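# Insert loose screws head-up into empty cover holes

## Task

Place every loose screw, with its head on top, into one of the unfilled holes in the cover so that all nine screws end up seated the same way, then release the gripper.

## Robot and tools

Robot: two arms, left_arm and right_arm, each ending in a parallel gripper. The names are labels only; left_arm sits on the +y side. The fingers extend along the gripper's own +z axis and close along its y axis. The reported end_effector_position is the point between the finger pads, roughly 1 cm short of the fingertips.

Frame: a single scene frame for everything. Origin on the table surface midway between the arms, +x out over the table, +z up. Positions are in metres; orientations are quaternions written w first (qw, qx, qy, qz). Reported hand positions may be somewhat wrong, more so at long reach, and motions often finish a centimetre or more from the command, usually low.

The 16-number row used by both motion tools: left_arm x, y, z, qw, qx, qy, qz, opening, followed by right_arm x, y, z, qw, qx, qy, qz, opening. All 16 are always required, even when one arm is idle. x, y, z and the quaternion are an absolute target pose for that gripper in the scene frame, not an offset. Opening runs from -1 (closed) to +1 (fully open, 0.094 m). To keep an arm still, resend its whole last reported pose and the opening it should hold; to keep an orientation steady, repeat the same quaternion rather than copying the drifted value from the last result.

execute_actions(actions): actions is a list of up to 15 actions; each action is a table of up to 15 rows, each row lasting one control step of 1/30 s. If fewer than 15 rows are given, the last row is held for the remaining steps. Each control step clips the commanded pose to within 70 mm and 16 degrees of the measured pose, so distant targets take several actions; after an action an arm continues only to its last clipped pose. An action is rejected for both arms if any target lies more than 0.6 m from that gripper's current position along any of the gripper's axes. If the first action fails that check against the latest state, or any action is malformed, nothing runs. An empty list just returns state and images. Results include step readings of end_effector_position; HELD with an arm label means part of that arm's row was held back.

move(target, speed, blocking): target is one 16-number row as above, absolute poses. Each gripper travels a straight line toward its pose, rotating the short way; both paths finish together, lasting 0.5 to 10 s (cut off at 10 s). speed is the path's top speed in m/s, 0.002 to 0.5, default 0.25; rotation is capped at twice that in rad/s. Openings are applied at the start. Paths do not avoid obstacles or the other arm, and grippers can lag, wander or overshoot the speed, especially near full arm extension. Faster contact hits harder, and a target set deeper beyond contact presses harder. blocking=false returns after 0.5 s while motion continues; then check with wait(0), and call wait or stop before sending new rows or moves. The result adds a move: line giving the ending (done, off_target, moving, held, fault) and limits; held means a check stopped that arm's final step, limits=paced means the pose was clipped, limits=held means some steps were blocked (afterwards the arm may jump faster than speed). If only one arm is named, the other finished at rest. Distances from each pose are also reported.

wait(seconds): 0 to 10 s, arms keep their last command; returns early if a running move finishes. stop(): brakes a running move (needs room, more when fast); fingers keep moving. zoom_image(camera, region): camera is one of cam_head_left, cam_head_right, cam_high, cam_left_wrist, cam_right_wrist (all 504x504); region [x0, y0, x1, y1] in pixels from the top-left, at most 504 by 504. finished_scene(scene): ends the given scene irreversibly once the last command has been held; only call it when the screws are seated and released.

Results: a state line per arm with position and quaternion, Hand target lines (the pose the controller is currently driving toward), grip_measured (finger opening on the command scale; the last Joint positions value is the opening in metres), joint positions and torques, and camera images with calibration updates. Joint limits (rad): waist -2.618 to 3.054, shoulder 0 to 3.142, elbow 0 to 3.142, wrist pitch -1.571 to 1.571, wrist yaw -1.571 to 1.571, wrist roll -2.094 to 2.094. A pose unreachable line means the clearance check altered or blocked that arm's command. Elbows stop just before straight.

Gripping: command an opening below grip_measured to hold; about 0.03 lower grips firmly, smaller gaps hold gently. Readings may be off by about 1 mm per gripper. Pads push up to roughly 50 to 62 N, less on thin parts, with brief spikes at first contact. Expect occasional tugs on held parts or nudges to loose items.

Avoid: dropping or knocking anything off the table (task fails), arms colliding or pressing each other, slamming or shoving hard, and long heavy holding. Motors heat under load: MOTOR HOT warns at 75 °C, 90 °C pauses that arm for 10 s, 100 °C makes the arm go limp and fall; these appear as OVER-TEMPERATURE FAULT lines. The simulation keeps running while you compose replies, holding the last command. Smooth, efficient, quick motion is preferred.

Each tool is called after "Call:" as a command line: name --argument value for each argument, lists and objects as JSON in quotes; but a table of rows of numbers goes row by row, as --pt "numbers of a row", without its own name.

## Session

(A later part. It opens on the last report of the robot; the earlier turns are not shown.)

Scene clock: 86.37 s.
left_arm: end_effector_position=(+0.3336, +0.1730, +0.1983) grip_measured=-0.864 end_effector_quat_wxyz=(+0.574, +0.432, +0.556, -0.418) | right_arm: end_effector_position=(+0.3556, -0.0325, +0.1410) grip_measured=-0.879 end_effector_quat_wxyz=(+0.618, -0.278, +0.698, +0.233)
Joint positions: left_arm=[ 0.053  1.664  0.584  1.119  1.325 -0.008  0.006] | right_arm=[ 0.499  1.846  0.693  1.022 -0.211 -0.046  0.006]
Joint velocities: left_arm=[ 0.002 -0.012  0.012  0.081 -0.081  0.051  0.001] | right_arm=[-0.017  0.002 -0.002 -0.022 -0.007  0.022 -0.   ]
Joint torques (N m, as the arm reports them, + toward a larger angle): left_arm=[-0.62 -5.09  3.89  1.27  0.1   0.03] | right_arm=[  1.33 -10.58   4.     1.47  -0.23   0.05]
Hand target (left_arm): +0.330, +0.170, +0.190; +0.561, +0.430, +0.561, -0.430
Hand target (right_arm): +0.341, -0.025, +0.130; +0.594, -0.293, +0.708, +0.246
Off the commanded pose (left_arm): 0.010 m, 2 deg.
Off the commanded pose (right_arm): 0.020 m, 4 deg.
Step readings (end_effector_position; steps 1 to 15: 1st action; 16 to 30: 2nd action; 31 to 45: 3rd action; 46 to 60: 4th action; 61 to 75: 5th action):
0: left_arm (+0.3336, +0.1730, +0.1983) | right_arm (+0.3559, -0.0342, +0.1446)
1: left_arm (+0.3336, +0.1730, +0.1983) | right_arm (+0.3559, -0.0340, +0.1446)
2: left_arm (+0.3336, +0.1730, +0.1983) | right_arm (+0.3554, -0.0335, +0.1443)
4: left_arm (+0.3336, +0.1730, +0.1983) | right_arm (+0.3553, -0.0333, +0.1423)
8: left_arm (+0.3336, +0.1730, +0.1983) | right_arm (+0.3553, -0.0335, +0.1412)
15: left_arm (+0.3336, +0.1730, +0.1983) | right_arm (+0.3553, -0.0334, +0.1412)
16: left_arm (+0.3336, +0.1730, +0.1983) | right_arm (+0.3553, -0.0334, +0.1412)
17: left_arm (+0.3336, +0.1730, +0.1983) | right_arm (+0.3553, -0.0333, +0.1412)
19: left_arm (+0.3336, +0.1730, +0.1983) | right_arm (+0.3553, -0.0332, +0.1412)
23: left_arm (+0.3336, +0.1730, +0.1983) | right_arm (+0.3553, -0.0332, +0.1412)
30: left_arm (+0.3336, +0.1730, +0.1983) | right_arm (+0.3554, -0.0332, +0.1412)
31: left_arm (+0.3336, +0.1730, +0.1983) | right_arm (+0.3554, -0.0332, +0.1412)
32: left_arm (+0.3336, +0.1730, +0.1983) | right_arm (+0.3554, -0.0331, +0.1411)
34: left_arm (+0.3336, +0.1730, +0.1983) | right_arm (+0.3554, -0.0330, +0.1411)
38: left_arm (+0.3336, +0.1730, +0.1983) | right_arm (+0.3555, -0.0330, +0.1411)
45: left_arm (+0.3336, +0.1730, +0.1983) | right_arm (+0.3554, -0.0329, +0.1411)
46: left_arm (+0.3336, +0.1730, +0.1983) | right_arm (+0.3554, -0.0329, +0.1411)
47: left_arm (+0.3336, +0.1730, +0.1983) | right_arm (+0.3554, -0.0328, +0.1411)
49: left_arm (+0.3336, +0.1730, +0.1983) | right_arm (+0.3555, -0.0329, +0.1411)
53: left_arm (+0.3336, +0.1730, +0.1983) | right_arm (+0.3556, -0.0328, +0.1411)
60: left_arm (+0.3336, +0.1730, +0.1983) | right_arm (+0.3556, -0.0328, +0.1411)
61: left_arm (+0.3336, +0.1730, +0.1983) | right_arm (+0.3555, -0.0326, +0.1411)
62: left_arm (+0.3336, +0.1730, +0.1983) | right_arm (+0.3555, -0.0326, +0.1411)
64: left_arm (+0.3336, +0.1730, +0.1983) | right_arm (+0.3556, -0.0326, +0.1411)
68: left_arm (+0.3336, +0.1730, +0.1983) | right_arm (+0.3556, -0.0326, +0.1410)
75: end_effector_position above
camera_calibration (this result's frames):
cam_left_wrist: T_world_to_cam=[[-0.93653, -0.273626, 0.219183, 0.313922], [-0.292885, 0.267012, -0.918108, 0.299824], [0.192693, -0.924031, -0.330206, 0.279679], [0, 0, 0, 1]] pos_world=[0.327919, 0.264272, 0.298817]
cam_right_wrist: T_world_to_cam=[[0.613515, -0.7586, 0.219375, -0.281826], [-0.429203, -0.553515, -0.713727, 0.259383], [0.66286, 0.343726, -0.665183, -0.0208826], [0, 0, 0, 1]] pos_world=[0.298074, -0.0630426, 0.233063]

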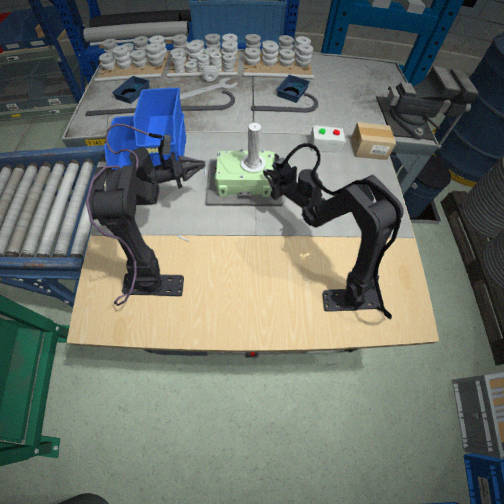

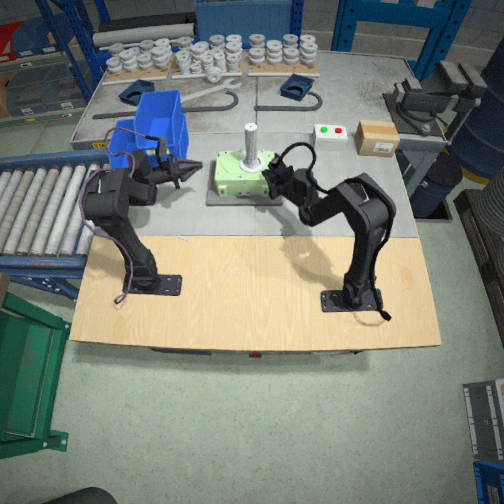

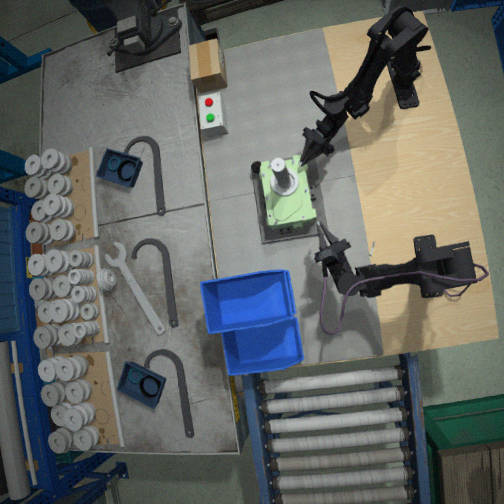

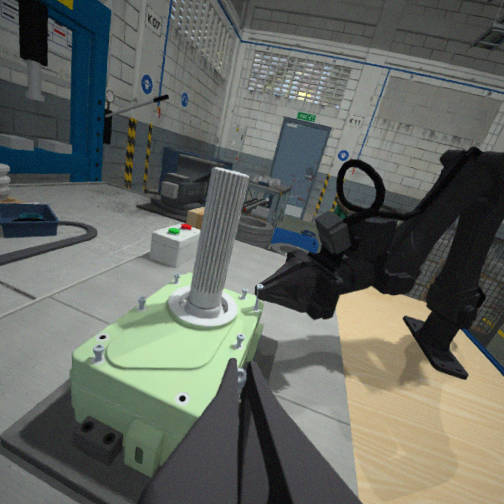

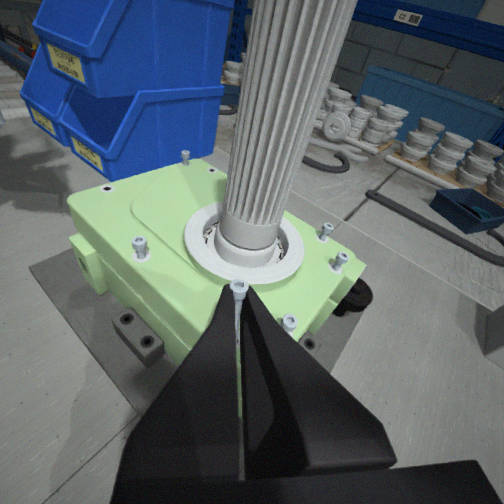

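Caught.

Call:
move --target '[0.33,0.17,0.19,0.561,0.43,0.561,-0.43,-1,0.355,-0.033,0.125,0.625,-0.278,0.69,0.238,-1]' --speed 0.015

Call:
move --target '[0.33,0.17,0.19,0.561,0.43,0.561,-0.43,-1,0.355,-0.033,0.132,0.625,-0.278,0.69,0.238,-0.72]' --speed 0.015

Call:
move --target '[0.375,0.15,0.175,0.561,0.43,0.561,-0.43,-1,0.30,-0.07,0.17,0.612,-0.354,0.612,0.354,-0.72]' --speed 0.06

Scene clock: 87.93 s.
left_arm: end_effector_position=(+0.3336, +0.1730, +0.1983) grip_measured=-0.864 end_effector_quat_wxyz=(+0.574, +0.432, +0.556, -0.418) | right_arm: end_effector_position=(+0.3579, -0.0312, +0.1421) grip_measured=-0.879 end_effector_quat_wxyz=(+0.640, -0.274, +0.678, +0.236)
Joint positions: left_arm=[ 0.053  1.664  0.584  1.119  1.325 -0.008  0.006] | right_arm=[ 0.499  1.902  0.685  1.146 -0.211 -0.046  0.006]
Joint velocities: left_arm=[ 0.002 -0.017 -0.012  0.051 -0.007 -0.022  0.   ] | right_arm=[ 0.007  0.002 -0.012  0.007 -0.022 -0.022 -0.   ]
Joint torques (N m, as the arm reports them, + toward a larger angle): left_arm=[-0.63 -5.06  3.89  1.27  0.1   0.03] | right_arm=[-0.24 -7.76  4.07  1.85 -0.12  0.02]
Hand target (left_arm): +0.330, +0.170, +0.190; +0.561, +0.430, +0.561, -0.430
Hand target (right_arm): +0.355, -0.033, +0.125; +0.625, -0.278, +0.690, +0.238
Off the commanded pose (left_arm): 0.010 m, 2 deg.
Off the commanded pose (right_arm): 0.017 m, 2 deg.
move: off_target (right_arm)
camera_calibration (this result's frames):
cam_left_wrist: T_world_to_cam=[[-0.93653, -0.273626, 0.219183, 0.313922], [-0.292885, 0.267012, -0.918108, 0.299824], [0.192693, -0.924031, -0.330206, 0.279679], [0, 0, 0, 1]] pos_world=[0.327919, 0.264272, 0.298817]
cam_right_wrist: T_world_to_cam=[[0.601784, -0.765425, 0.227993, -0.279697], [-0.390775, -0.531158, -0.751775, 0.254234], [0.696527, 0.363313, -0.618752, -0.0402048], [0, 0, 0, 1]] pos_world=[0.295669, -0.0644417, 0.230019]

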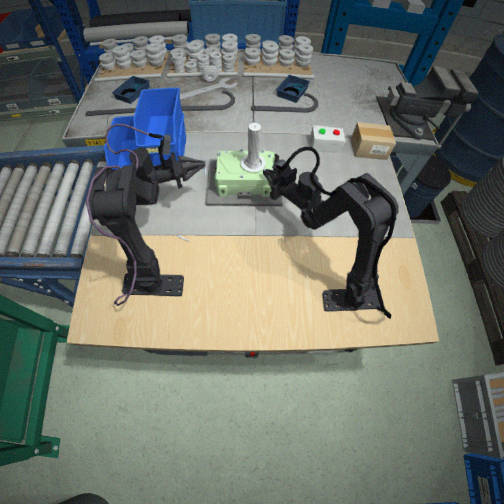

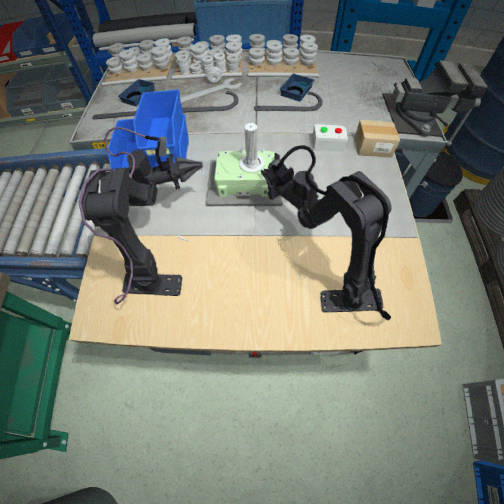

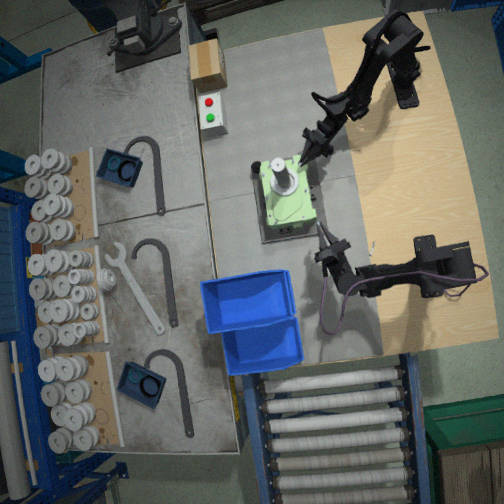

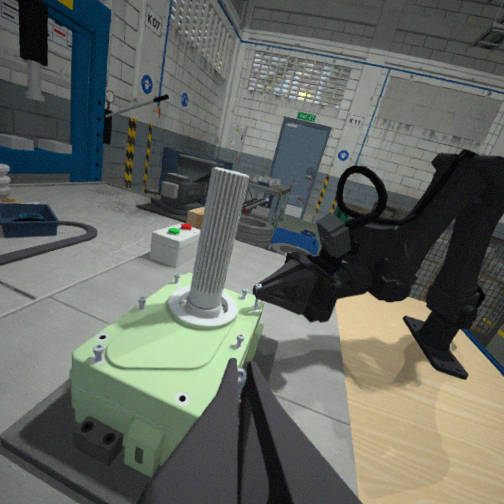

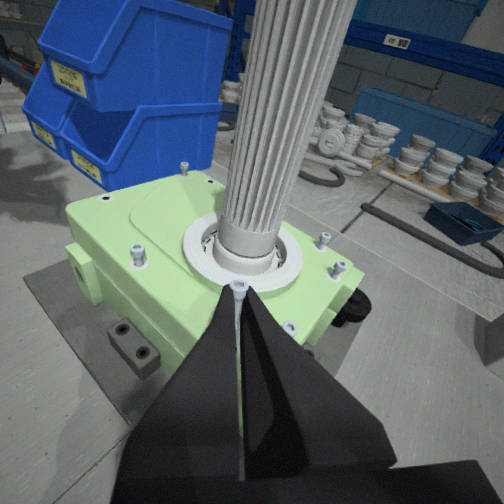

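Scene clock: 89.47 s.
left_arm: end_effector_position=(+0.3336, +0.1730, +0.1983) grip_measured=-0.864 end_effector_quat_wxyz=(+0.574, +0.432, +0.556, -0.418) | right_arm: end_effector_position=(+0.3573, -0.0307, +0.1401) grip_measured=-0.722 end_effector_quat_wxyz=(+0.636, -0.276, +0.680, +0.237)
Joint positions: left_arm=[ 0.053  1.664  0.584  1.119  1.325 -0.008  0.006] | right_arm=[ 0.499  1.902  0.685  1.137 -0.216 -0.046  0.013]
Joint velocities: left_arm=[-0.002  0.007 -0.022 -0.066 -0.051  0.051 -0.   ] | right_arm=[-0.002 -0.002  0.002 -0.022  0.037  0.051  0.   ]
Joint torques (N m, as the arm reports them, + toward a larger angle): left_arm=[-0.62 -5.07  3.89  1.26  0.1   0.03] | right_arm=[-0.23 -9.75  4.56  1.67 -0.09  0.04]
Hand target (left_arm): +0.330, +0.170, +0.190; +0.561, +0.430, +0.561, -0.430
Hand target (right_arm): +0.355, -0.033, +0.132; +0.625, -0.278, +0.690, +0.238
Off the commanded pose (left_arm): 0.010 m, 2 deg.
Off the commanded pose (right_arm): 0.009 m, 2 deg.
move: done
camera_calibration (this result's frames):
cam_left_wrist: T_world_to_cam=[[-0.93653, -0.273626, 0.219183, 0.313922], [-0.292885, 0.267012, -0.918108, 0.299824], [0.192693, -0.924031, -0.330206, 0.279679], [0, 0, 0, 1]] pos_world=[0.327919, 0.264272, 0.298817]
cam_right_wrist: T_world_to_cam=[[0.606665, -0.761999, 0.226531, -0.27992], [-0.394096, -0.53576, -0.74676, 0.25305], [0.690396, 0.363758, -0.625327, -0.0380664], [0, 0, 0, 1]] pos_world=[0.295824, -0.0638777, 0.228574]

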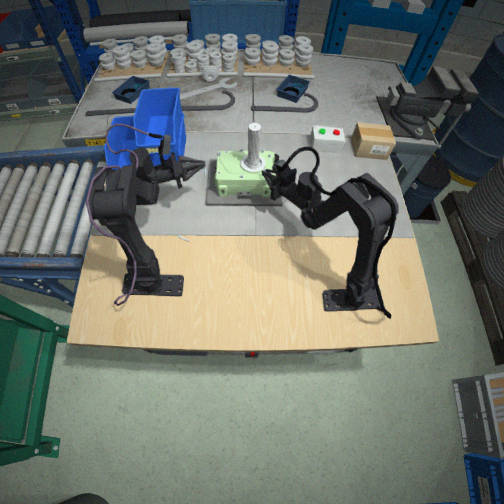

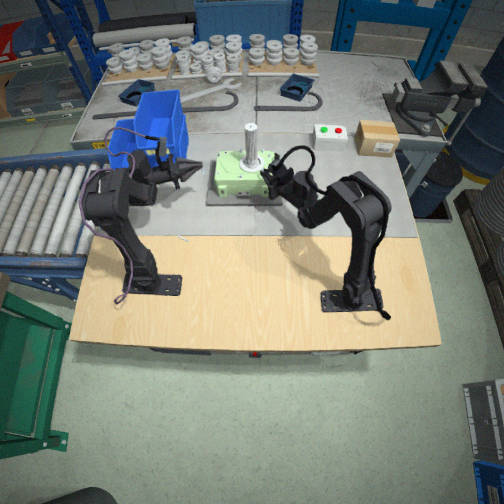

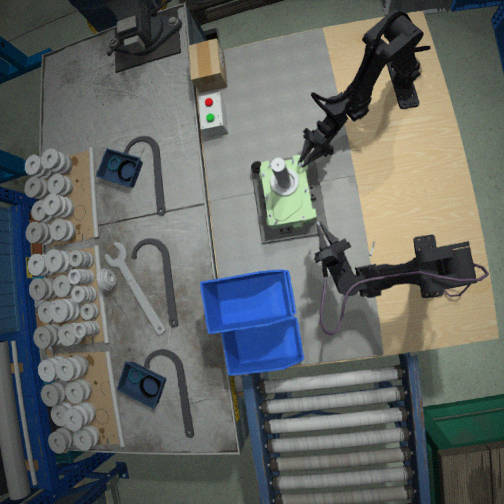

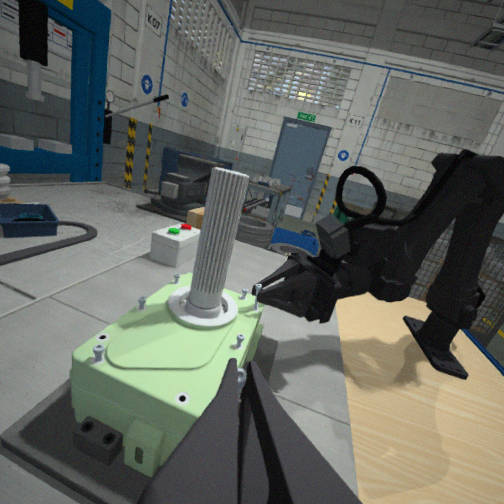

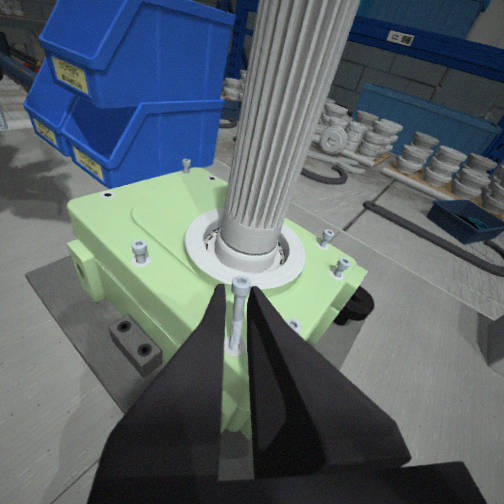

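Scene clock: 92.50 s.
left_arm: end_effector_position=(+0.3691, +0.1540, +0.1719) grip_measured=-0.864 end_effector_quat_wxyz=(+0.554, +0.424, +0.569, -0.436) | right_arm: end_effector_position=(+0.3032, -0.0660, +0.1665) grip_measured=-0.722 end_effector_quat_wxyz=(+0.612, -0.356, +0.613, +0.352)
Joint positions: left_arm=[-0.007  1.857  0.717  1.12   1.282 -0.008  0.006] | right_arm=[ 0.303  1.753  0.524  1.224 -0.717 -0.007  0.013]
Joint velocities: left_arm=[ 0.002 -0.002 -0.007  0.022  0.051 -0.066 -0.   ] | right_arm=[ 0.002 -0.012 -0.012  0.037  0.022  0.051 -0.001]
Joint torques (N m, as the arm reports them, + toward a larger angle): left_arm=[-0.99 -6.45  6.32  1.57 -0.11  0.04] | right_arm=[-0.53 -9.72  3.81  1.71 -0.04  0.04]
Hand target (left_arm): +0.375, +0.150, +0.175; +0.561, +0.430, +0.561, -0.430
Hand target (right_arm): +0.299, -0.070, +0.170; +0.612, -0.354, +0.612, +0.354
Off the commanded pose (left_arm): 0.008 m, 2 deg.
Off the commanded pose (right_arm): 0.006 m, 0 deg.
move: done
camera_calibration (this result's frames):
cam_left_wrist: T_world_to_cam=[[-0.926378, -0.257124, 0.275158, 0.331806], [-0.342587, 0.27195, -0.899265, 0.305376], [0.156394, -0.927324, -0.340015, 0.262157], [0, 0, 0, 1]] pos_world=[0.370996, 0.245373, 0.272453]
cam_right_wrist: T_world_to_cam=[[0.803749, -0.561655, 0.196292, -0.321543], [-0.204275, -0.570371, -0.79558, 0.180879], [0.558801, 0.59935, -0.573167, 0.0754042], [0, 0, 0, 1]] pos_world=[0.253253, -0.122622, 0.250239]

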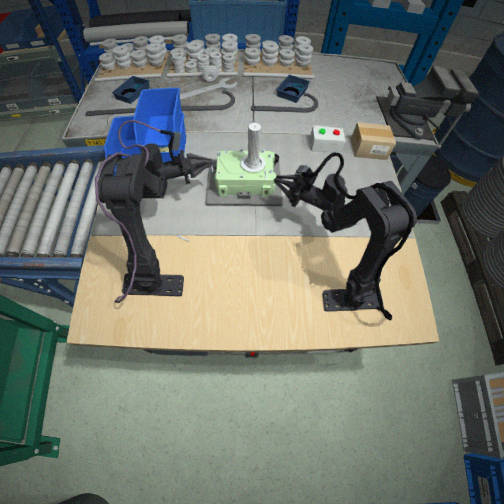

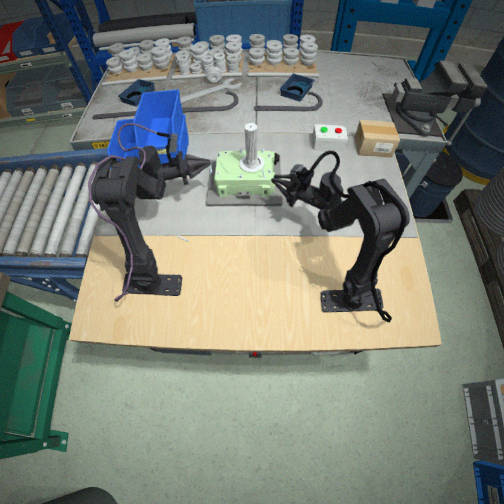

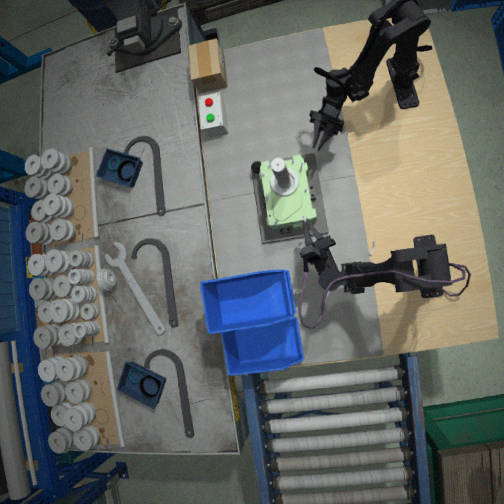

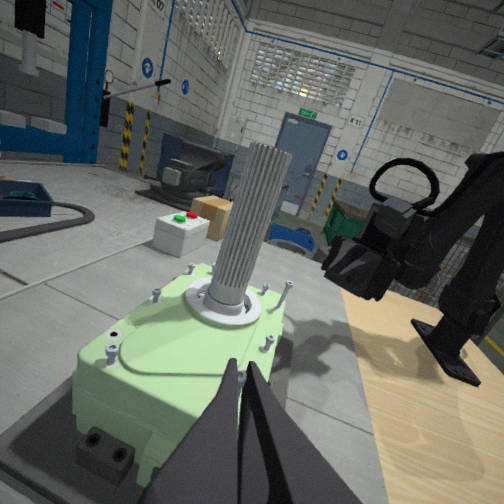

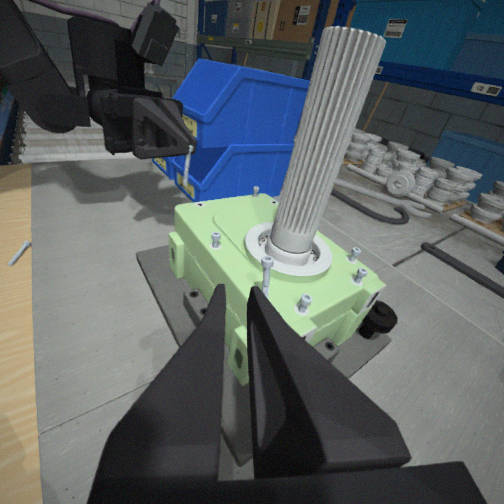

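Call:
move --target '[0.385,0.138,0.168,0.561,0.43,0.561,-0.43,-1,0.362,-0.024,0.18,0.653,-0.271,0.653,0.271,-1]' --speed 0.06

Call:
move --target '[0.385,0.138,0.168,0.561,0.43,0.561,-0.43,-1,0.36,-0.027,0.135,0.653,-0.271,0.653,0.271,-1]' --speed 0.015

Call:
zoom_image --camera "cam_left_wrist" --region '[240,250,360,340]'

Call:
zoom_image --camera "cam_right_wrist" --region '[40,120,200,240]'

Call:
zoom_image --camera "cam_head_left" --region '[190,140,270,200]'

Scene clock: 95.27 s.
left_arm: end_effector_position=(+0.3792, +0.1423, +0.1647) grip_measured=-0.864 end_effector_quat_wxyz=(+0.554, +0.424, +0.569, -0.436) | right_arm: end_effector_position=(+0.3588, -0.0292, +0.1873) grip_measured=-0.985 end_effector_quat_wxyz=(+0.662, -0.272, +0.644, +0.270)
Joint positions: left_arm=[-0.042  1.912  0.756  1.136  1.248 -0.008  0.006] | right_arm=[ 0.476  1.827  0.721  1.129 -0.284 -0.005  0.001]
Joint velocities: left_arm=[ 0.007 -0.017 -0.002 -0.022 -0.022 -0.066  0.001] | right_arm=[-0.002  0.017 -0.007 -0.051  0.022  0.081 -0.001]
Joint torques (N m, as the arm reports them, + toward a larger angle): left_arm=[-1.   -6.79  6.26  1.6  -0.11  0.04] | right_arm=[ 0.57 -7.39  7.56  1.65  0.07  0.05]
Hand target (left_arm): +0.385, +0.138, +0.168; +0.561, +0.430, +0.561, -0.430
Hand target (right_arm): +0.362, -0.024, +0.180; +0.653, -0.271, +0.653, +0.271
Off the commanded pose (left_arm): 0.008 m, 2 deg.
Off the commanded pose (right_arm): 0.010 m, 1 deg.
move: done
camera_calibration (this result's frames):
cam_left_wrist: T_world_to_cam=[[-0.926486, -0.256955, 0.274953, 0.340184], [-0.342454, 0.272705, -0.899087, 0.305384], [0.156044, -0.92715, -0.340652, 0.247513], [0, 0, 0, 1]] pos_world=[0.381133, 0.233614, 0.265348]
cam_right_wrist: T_world_to_cam=[[0.627453, -0.752006, 0.201967, -0.292968], [-0.324941, -0.488595, -0.809746, 0.278069], [0.707613, 0.44245, -0.550928, -0.0278815], [0, 0, 0, 1]] pos_world=[0.293909, -0.0721144, 0.268974]

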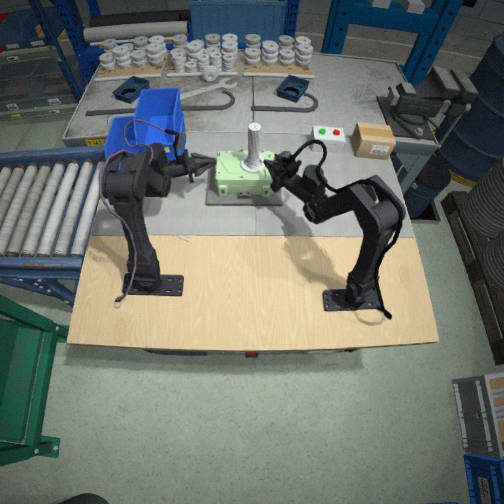

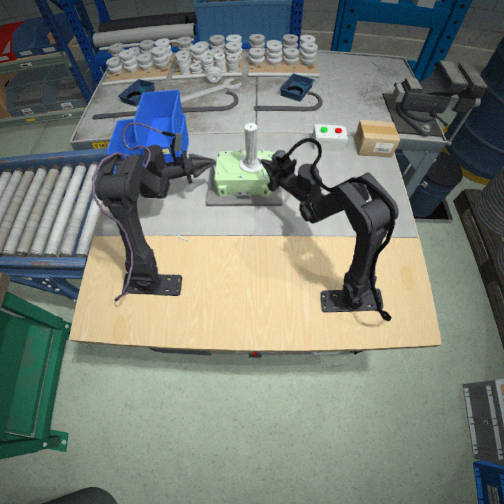

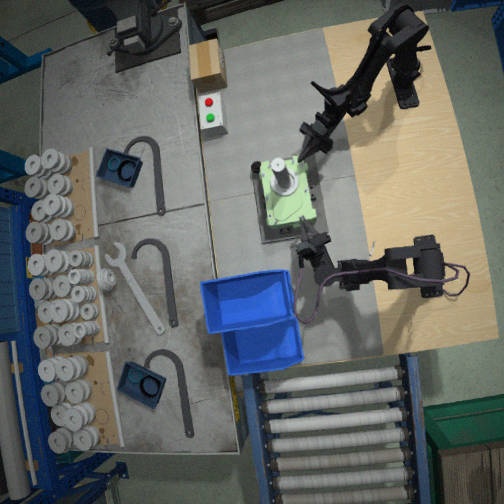

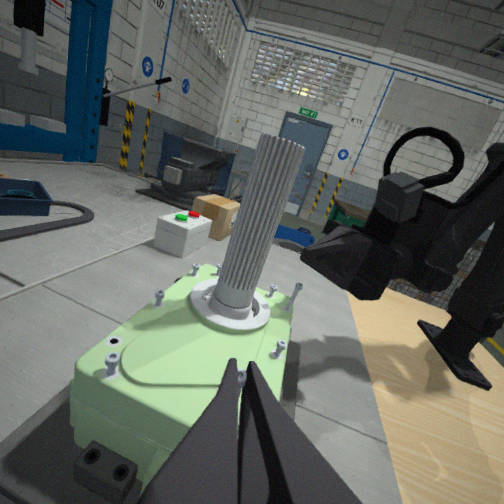

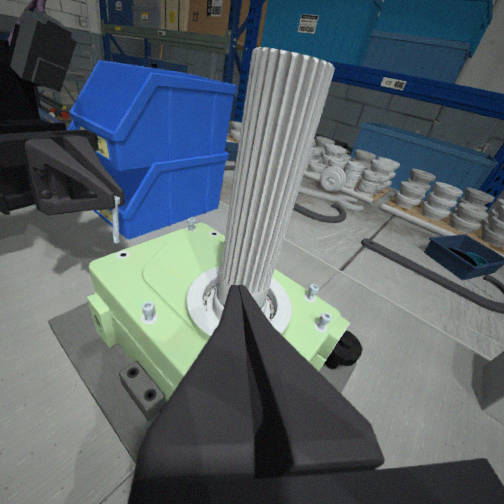

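Scene clock: 99.00 s.
left_arm: end_effector_position=(+0.3793, +0.1423, +0.1647) grip_measured=-0.864 end_effector_quat_wxyz=(+0.554, +0.424, +0.569, -0.436) | right_arm: end_effector_position=(+0.3625, -0.0274, +0.1650) grip_measured=-0.985 end_effector_quat_wxyz=(+0.681, -0.269, +0.624, +0.272)
Joint positions: left_arm=[-0.042  1.912  0.756  1.136  1.248 -0.008  0.006] | right_arm=[ 0.476  1.976  0.712  1.345 -0.283 -0.005  0.001]
Joint velocities: left_arm=[-0.012  0.007  0.002  0.11  -0.022  0.051  0.   ] | right_arm=[-0.012  0.002 -0.002 -0.051 -0.037 -0.037 -0.001]
Joint torques (N m, as the arm reports them, + toward a larger angle): left_arm=[-1.01 -6.8   6.25  1.61 -0.13  0.04] | right_arm=[ 0.31 -7.41  3.42  1.53  0.05  0.06]
Hand target (left_arm): +0.385, +0.138, +0.168; +0.561, +0.430, +0.561, -0.430
Hand target (right_arm): +0.359, -0.028, +0.136; +0.653, -0.271, +0.653, +0.271
Off the commanded pose (left_arm): 0.008 m, 2 deg.
Off the commanded pose (right_arm): 0.030 m, 5 deg.
move: off_target (right_arm)
camera_calibration (this result's frames):
cam_left_wrist: T_world_to_cam=[[-0.926388, -0.25731, 0.27495, 0.340264], [-0.342558, 0.272581, -0.899085, 0.305457], [0.156397, -0.927087, -0.340659, 0.247377], [0, 0, 0, 1]] pos_world=[0.381164, 0.233632, 0.265347]
cam_right_wrist: T_world_to_cam=[[0.616216, -0.758452, 0.212199, -0.287222], [-0.284213, -0.465427, -0.838213, 0.252689], [0.734507, 0.456211, -0.502365, -0.0610844], [0, 0, 0, 1]] pos_world=[0.293675, -0.0723683, 0.242069]

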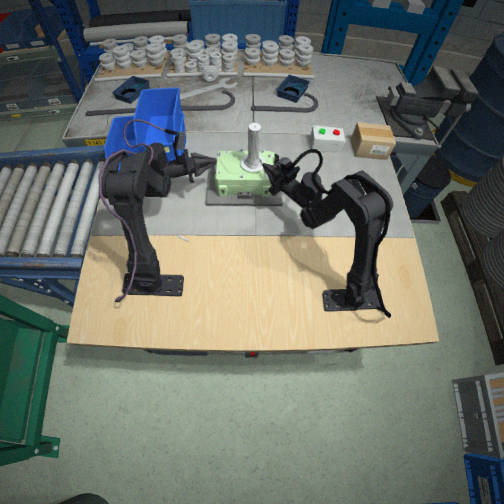

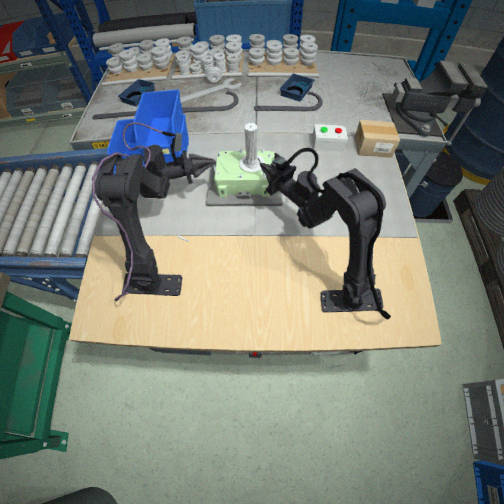

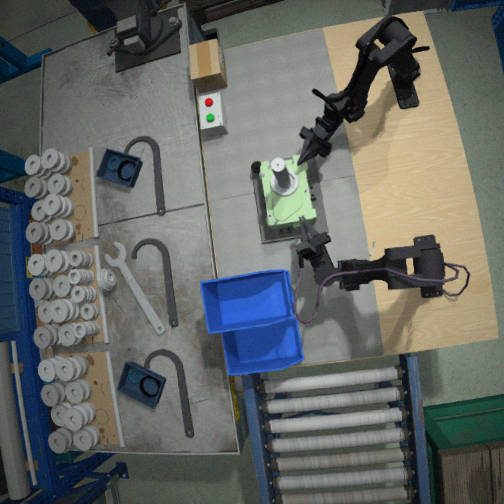

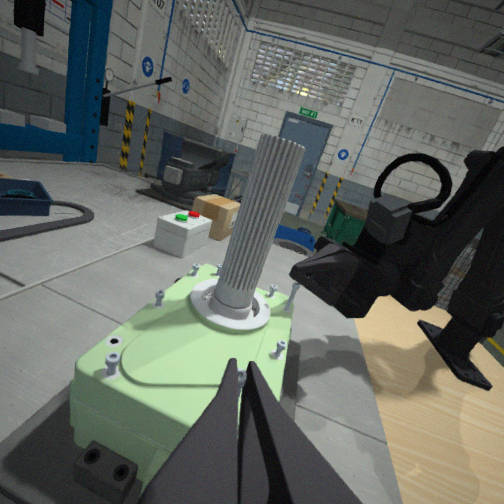

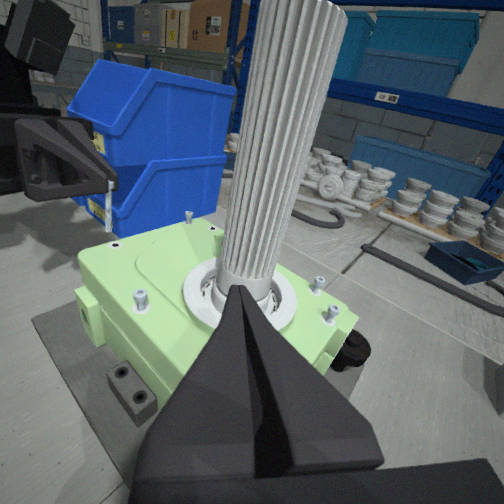

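Region (240, 250, 360, 340) of cam_left_wrist's 504x504 image, scaled by 4.200, with more detail than that image has; it fills the top 378 rows of this view, and the rest is white.

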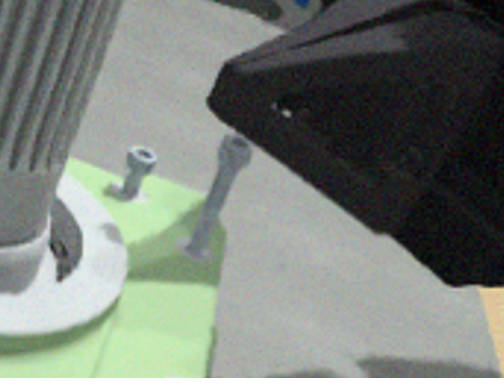

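Region (40, 120, 200, 240) of cam_right_wrist's 504x504 image, scaled by 3.150, with more detail than that image has; it fills the top 378 rows of this view, and the rest is white.

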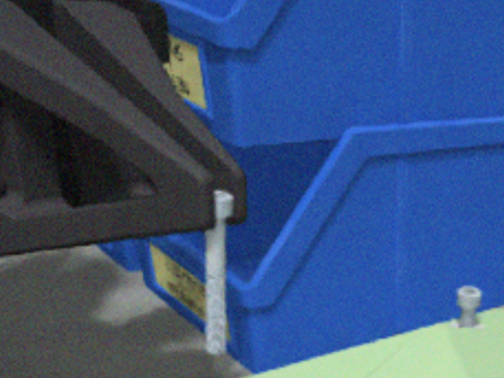

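Region (190, 140, 270, 200) of cam_head_left's 504x504 image, scaled by 6.300, with more detail than that image has; it fills the top 378 rows of this view, and the rest is white.

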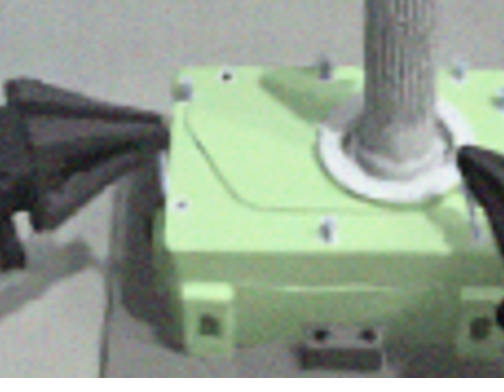

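Call:
move --target '[0.385,0.13,0.166,0.561,0.43,0.561,-0.43,-1,0.35,-0.042,0.15,0.653,-0.271,0.653,0.271,-1]' --speed 0.02

Call:
zoom_image --camera "cam_left_wrist" --region '[240,250,360,340]'

Call:
zoom_image --camera "cam_head_left" --region '[200,140,280,200]'

Scene clock: 101.60 s.
left_arm: end_effector_position=(+0.3787, +0.1346, +0.1655) grip_measured=-0.864 end_effector_quat_wxyz=(+0.556, +0.425, +0.567, -0.435) | right_arm: end_effector_position=(+0.3523, -0.0376, +0.1528) grip_measured=-0.985 end_effector_quat_wxyz=(+0.661, -0.272, +0.645, +0.271)
Joint positions: left_arm=[-0.065  1.912  0.756  1.143  1.224 -0.008  0.006] | right_arm=[ 0.463  1.934  0.65   1.307 -0.296 -0.004  0.001]
Joint velocities: left_arm=[-0.002 -0.017 -0.007  0.081 -0.11   0.007  0.   ] | right_arm=[ 0.007  0.002 -0.017  0.051 -0.007 -0.022 -0.   ]
Joint torques (N m, as the arm reports them, + toward a larger angle): left_arm=[-0.99 -6.18  6.34  1.62 -0.13  0.04] | right_arm=[ -0.52 -11.15   3.68   1.59  -0.07   0.05]
Hand target (left_arm): +0.385, +0.130, +0.166; +0.561, +0.430, +0.561, -0.430
Hand target (right_arm): +0.350, -0.042, +0.150; +0.653, -0.271, +0.653, +0.271
Off the commanded pose (left_arm): 0.008 m, 1 deg.
Off the commanded pose (right_arm): 0.006 m, 1 deg.
move: done
camera_calibration (this result's frames):
cam_left_wrist: T_world_to_cam=[[-0.928257, -0.257281, 0.268598, 0.339333], [-0.336366, 0.272495, -0.901446, 0.306177], [0.158733, -0.927121, -0.339486, 0.239509], [0, 0, 0, 1]] pos_world=[0.379958, 0.225926, 0.266168]
cam_right_wrist: T_world_to_cam=[[0.62716, -0.752597, 0.200672, -0.287908], [-0.326338, -0.48783, -0.809645, 0.244416], [0.70723, 0.44229, -0.551548, -0.0384384], [0, 0, 0, 1]] pos_world=[0.287511, -0.0804446, 0.234464]

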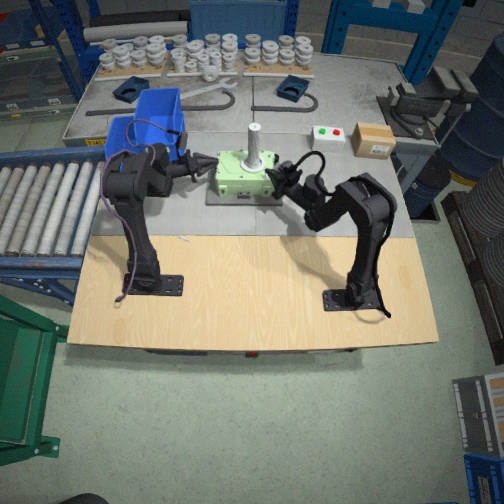

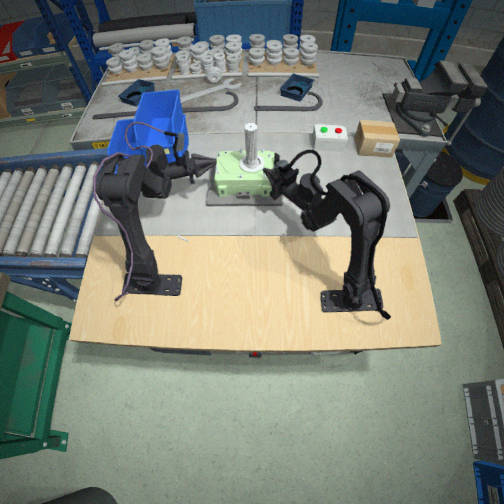

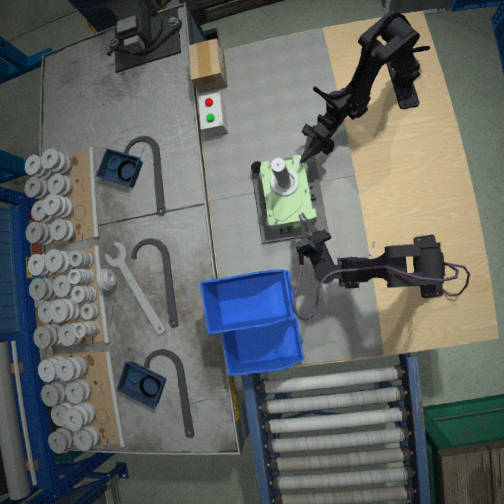

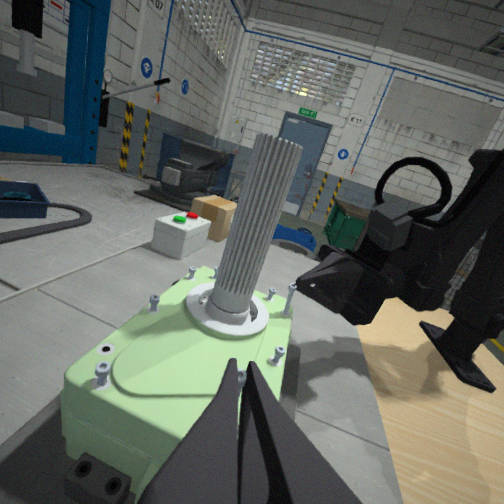

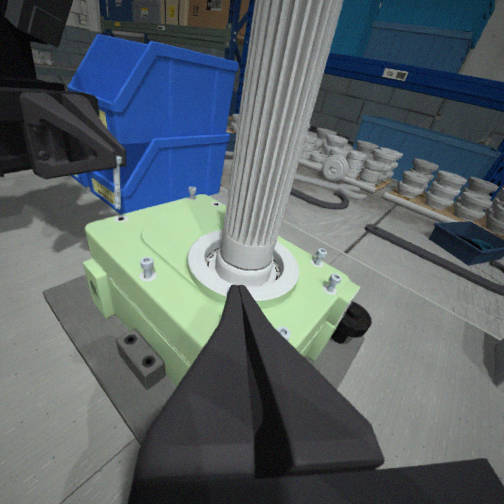

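Region (240, 250, 360, 340) of cam_left_wrist's 504x504 image, scaled by 4.200, with more detail than that image has; it fills the top 378 rows of this view, and the rest is white.

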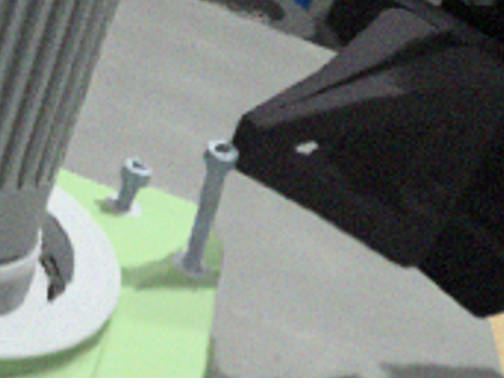

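Region (200, 140, 280, 200) of cam_head_left's 504x504 image, scaled by 6.300, with more detail than that image has; it fills the top 378 rows of this view, and the rest is white.

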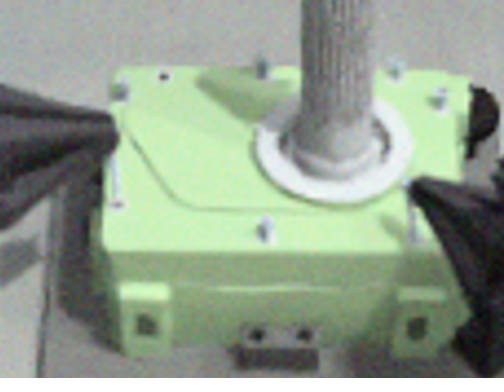

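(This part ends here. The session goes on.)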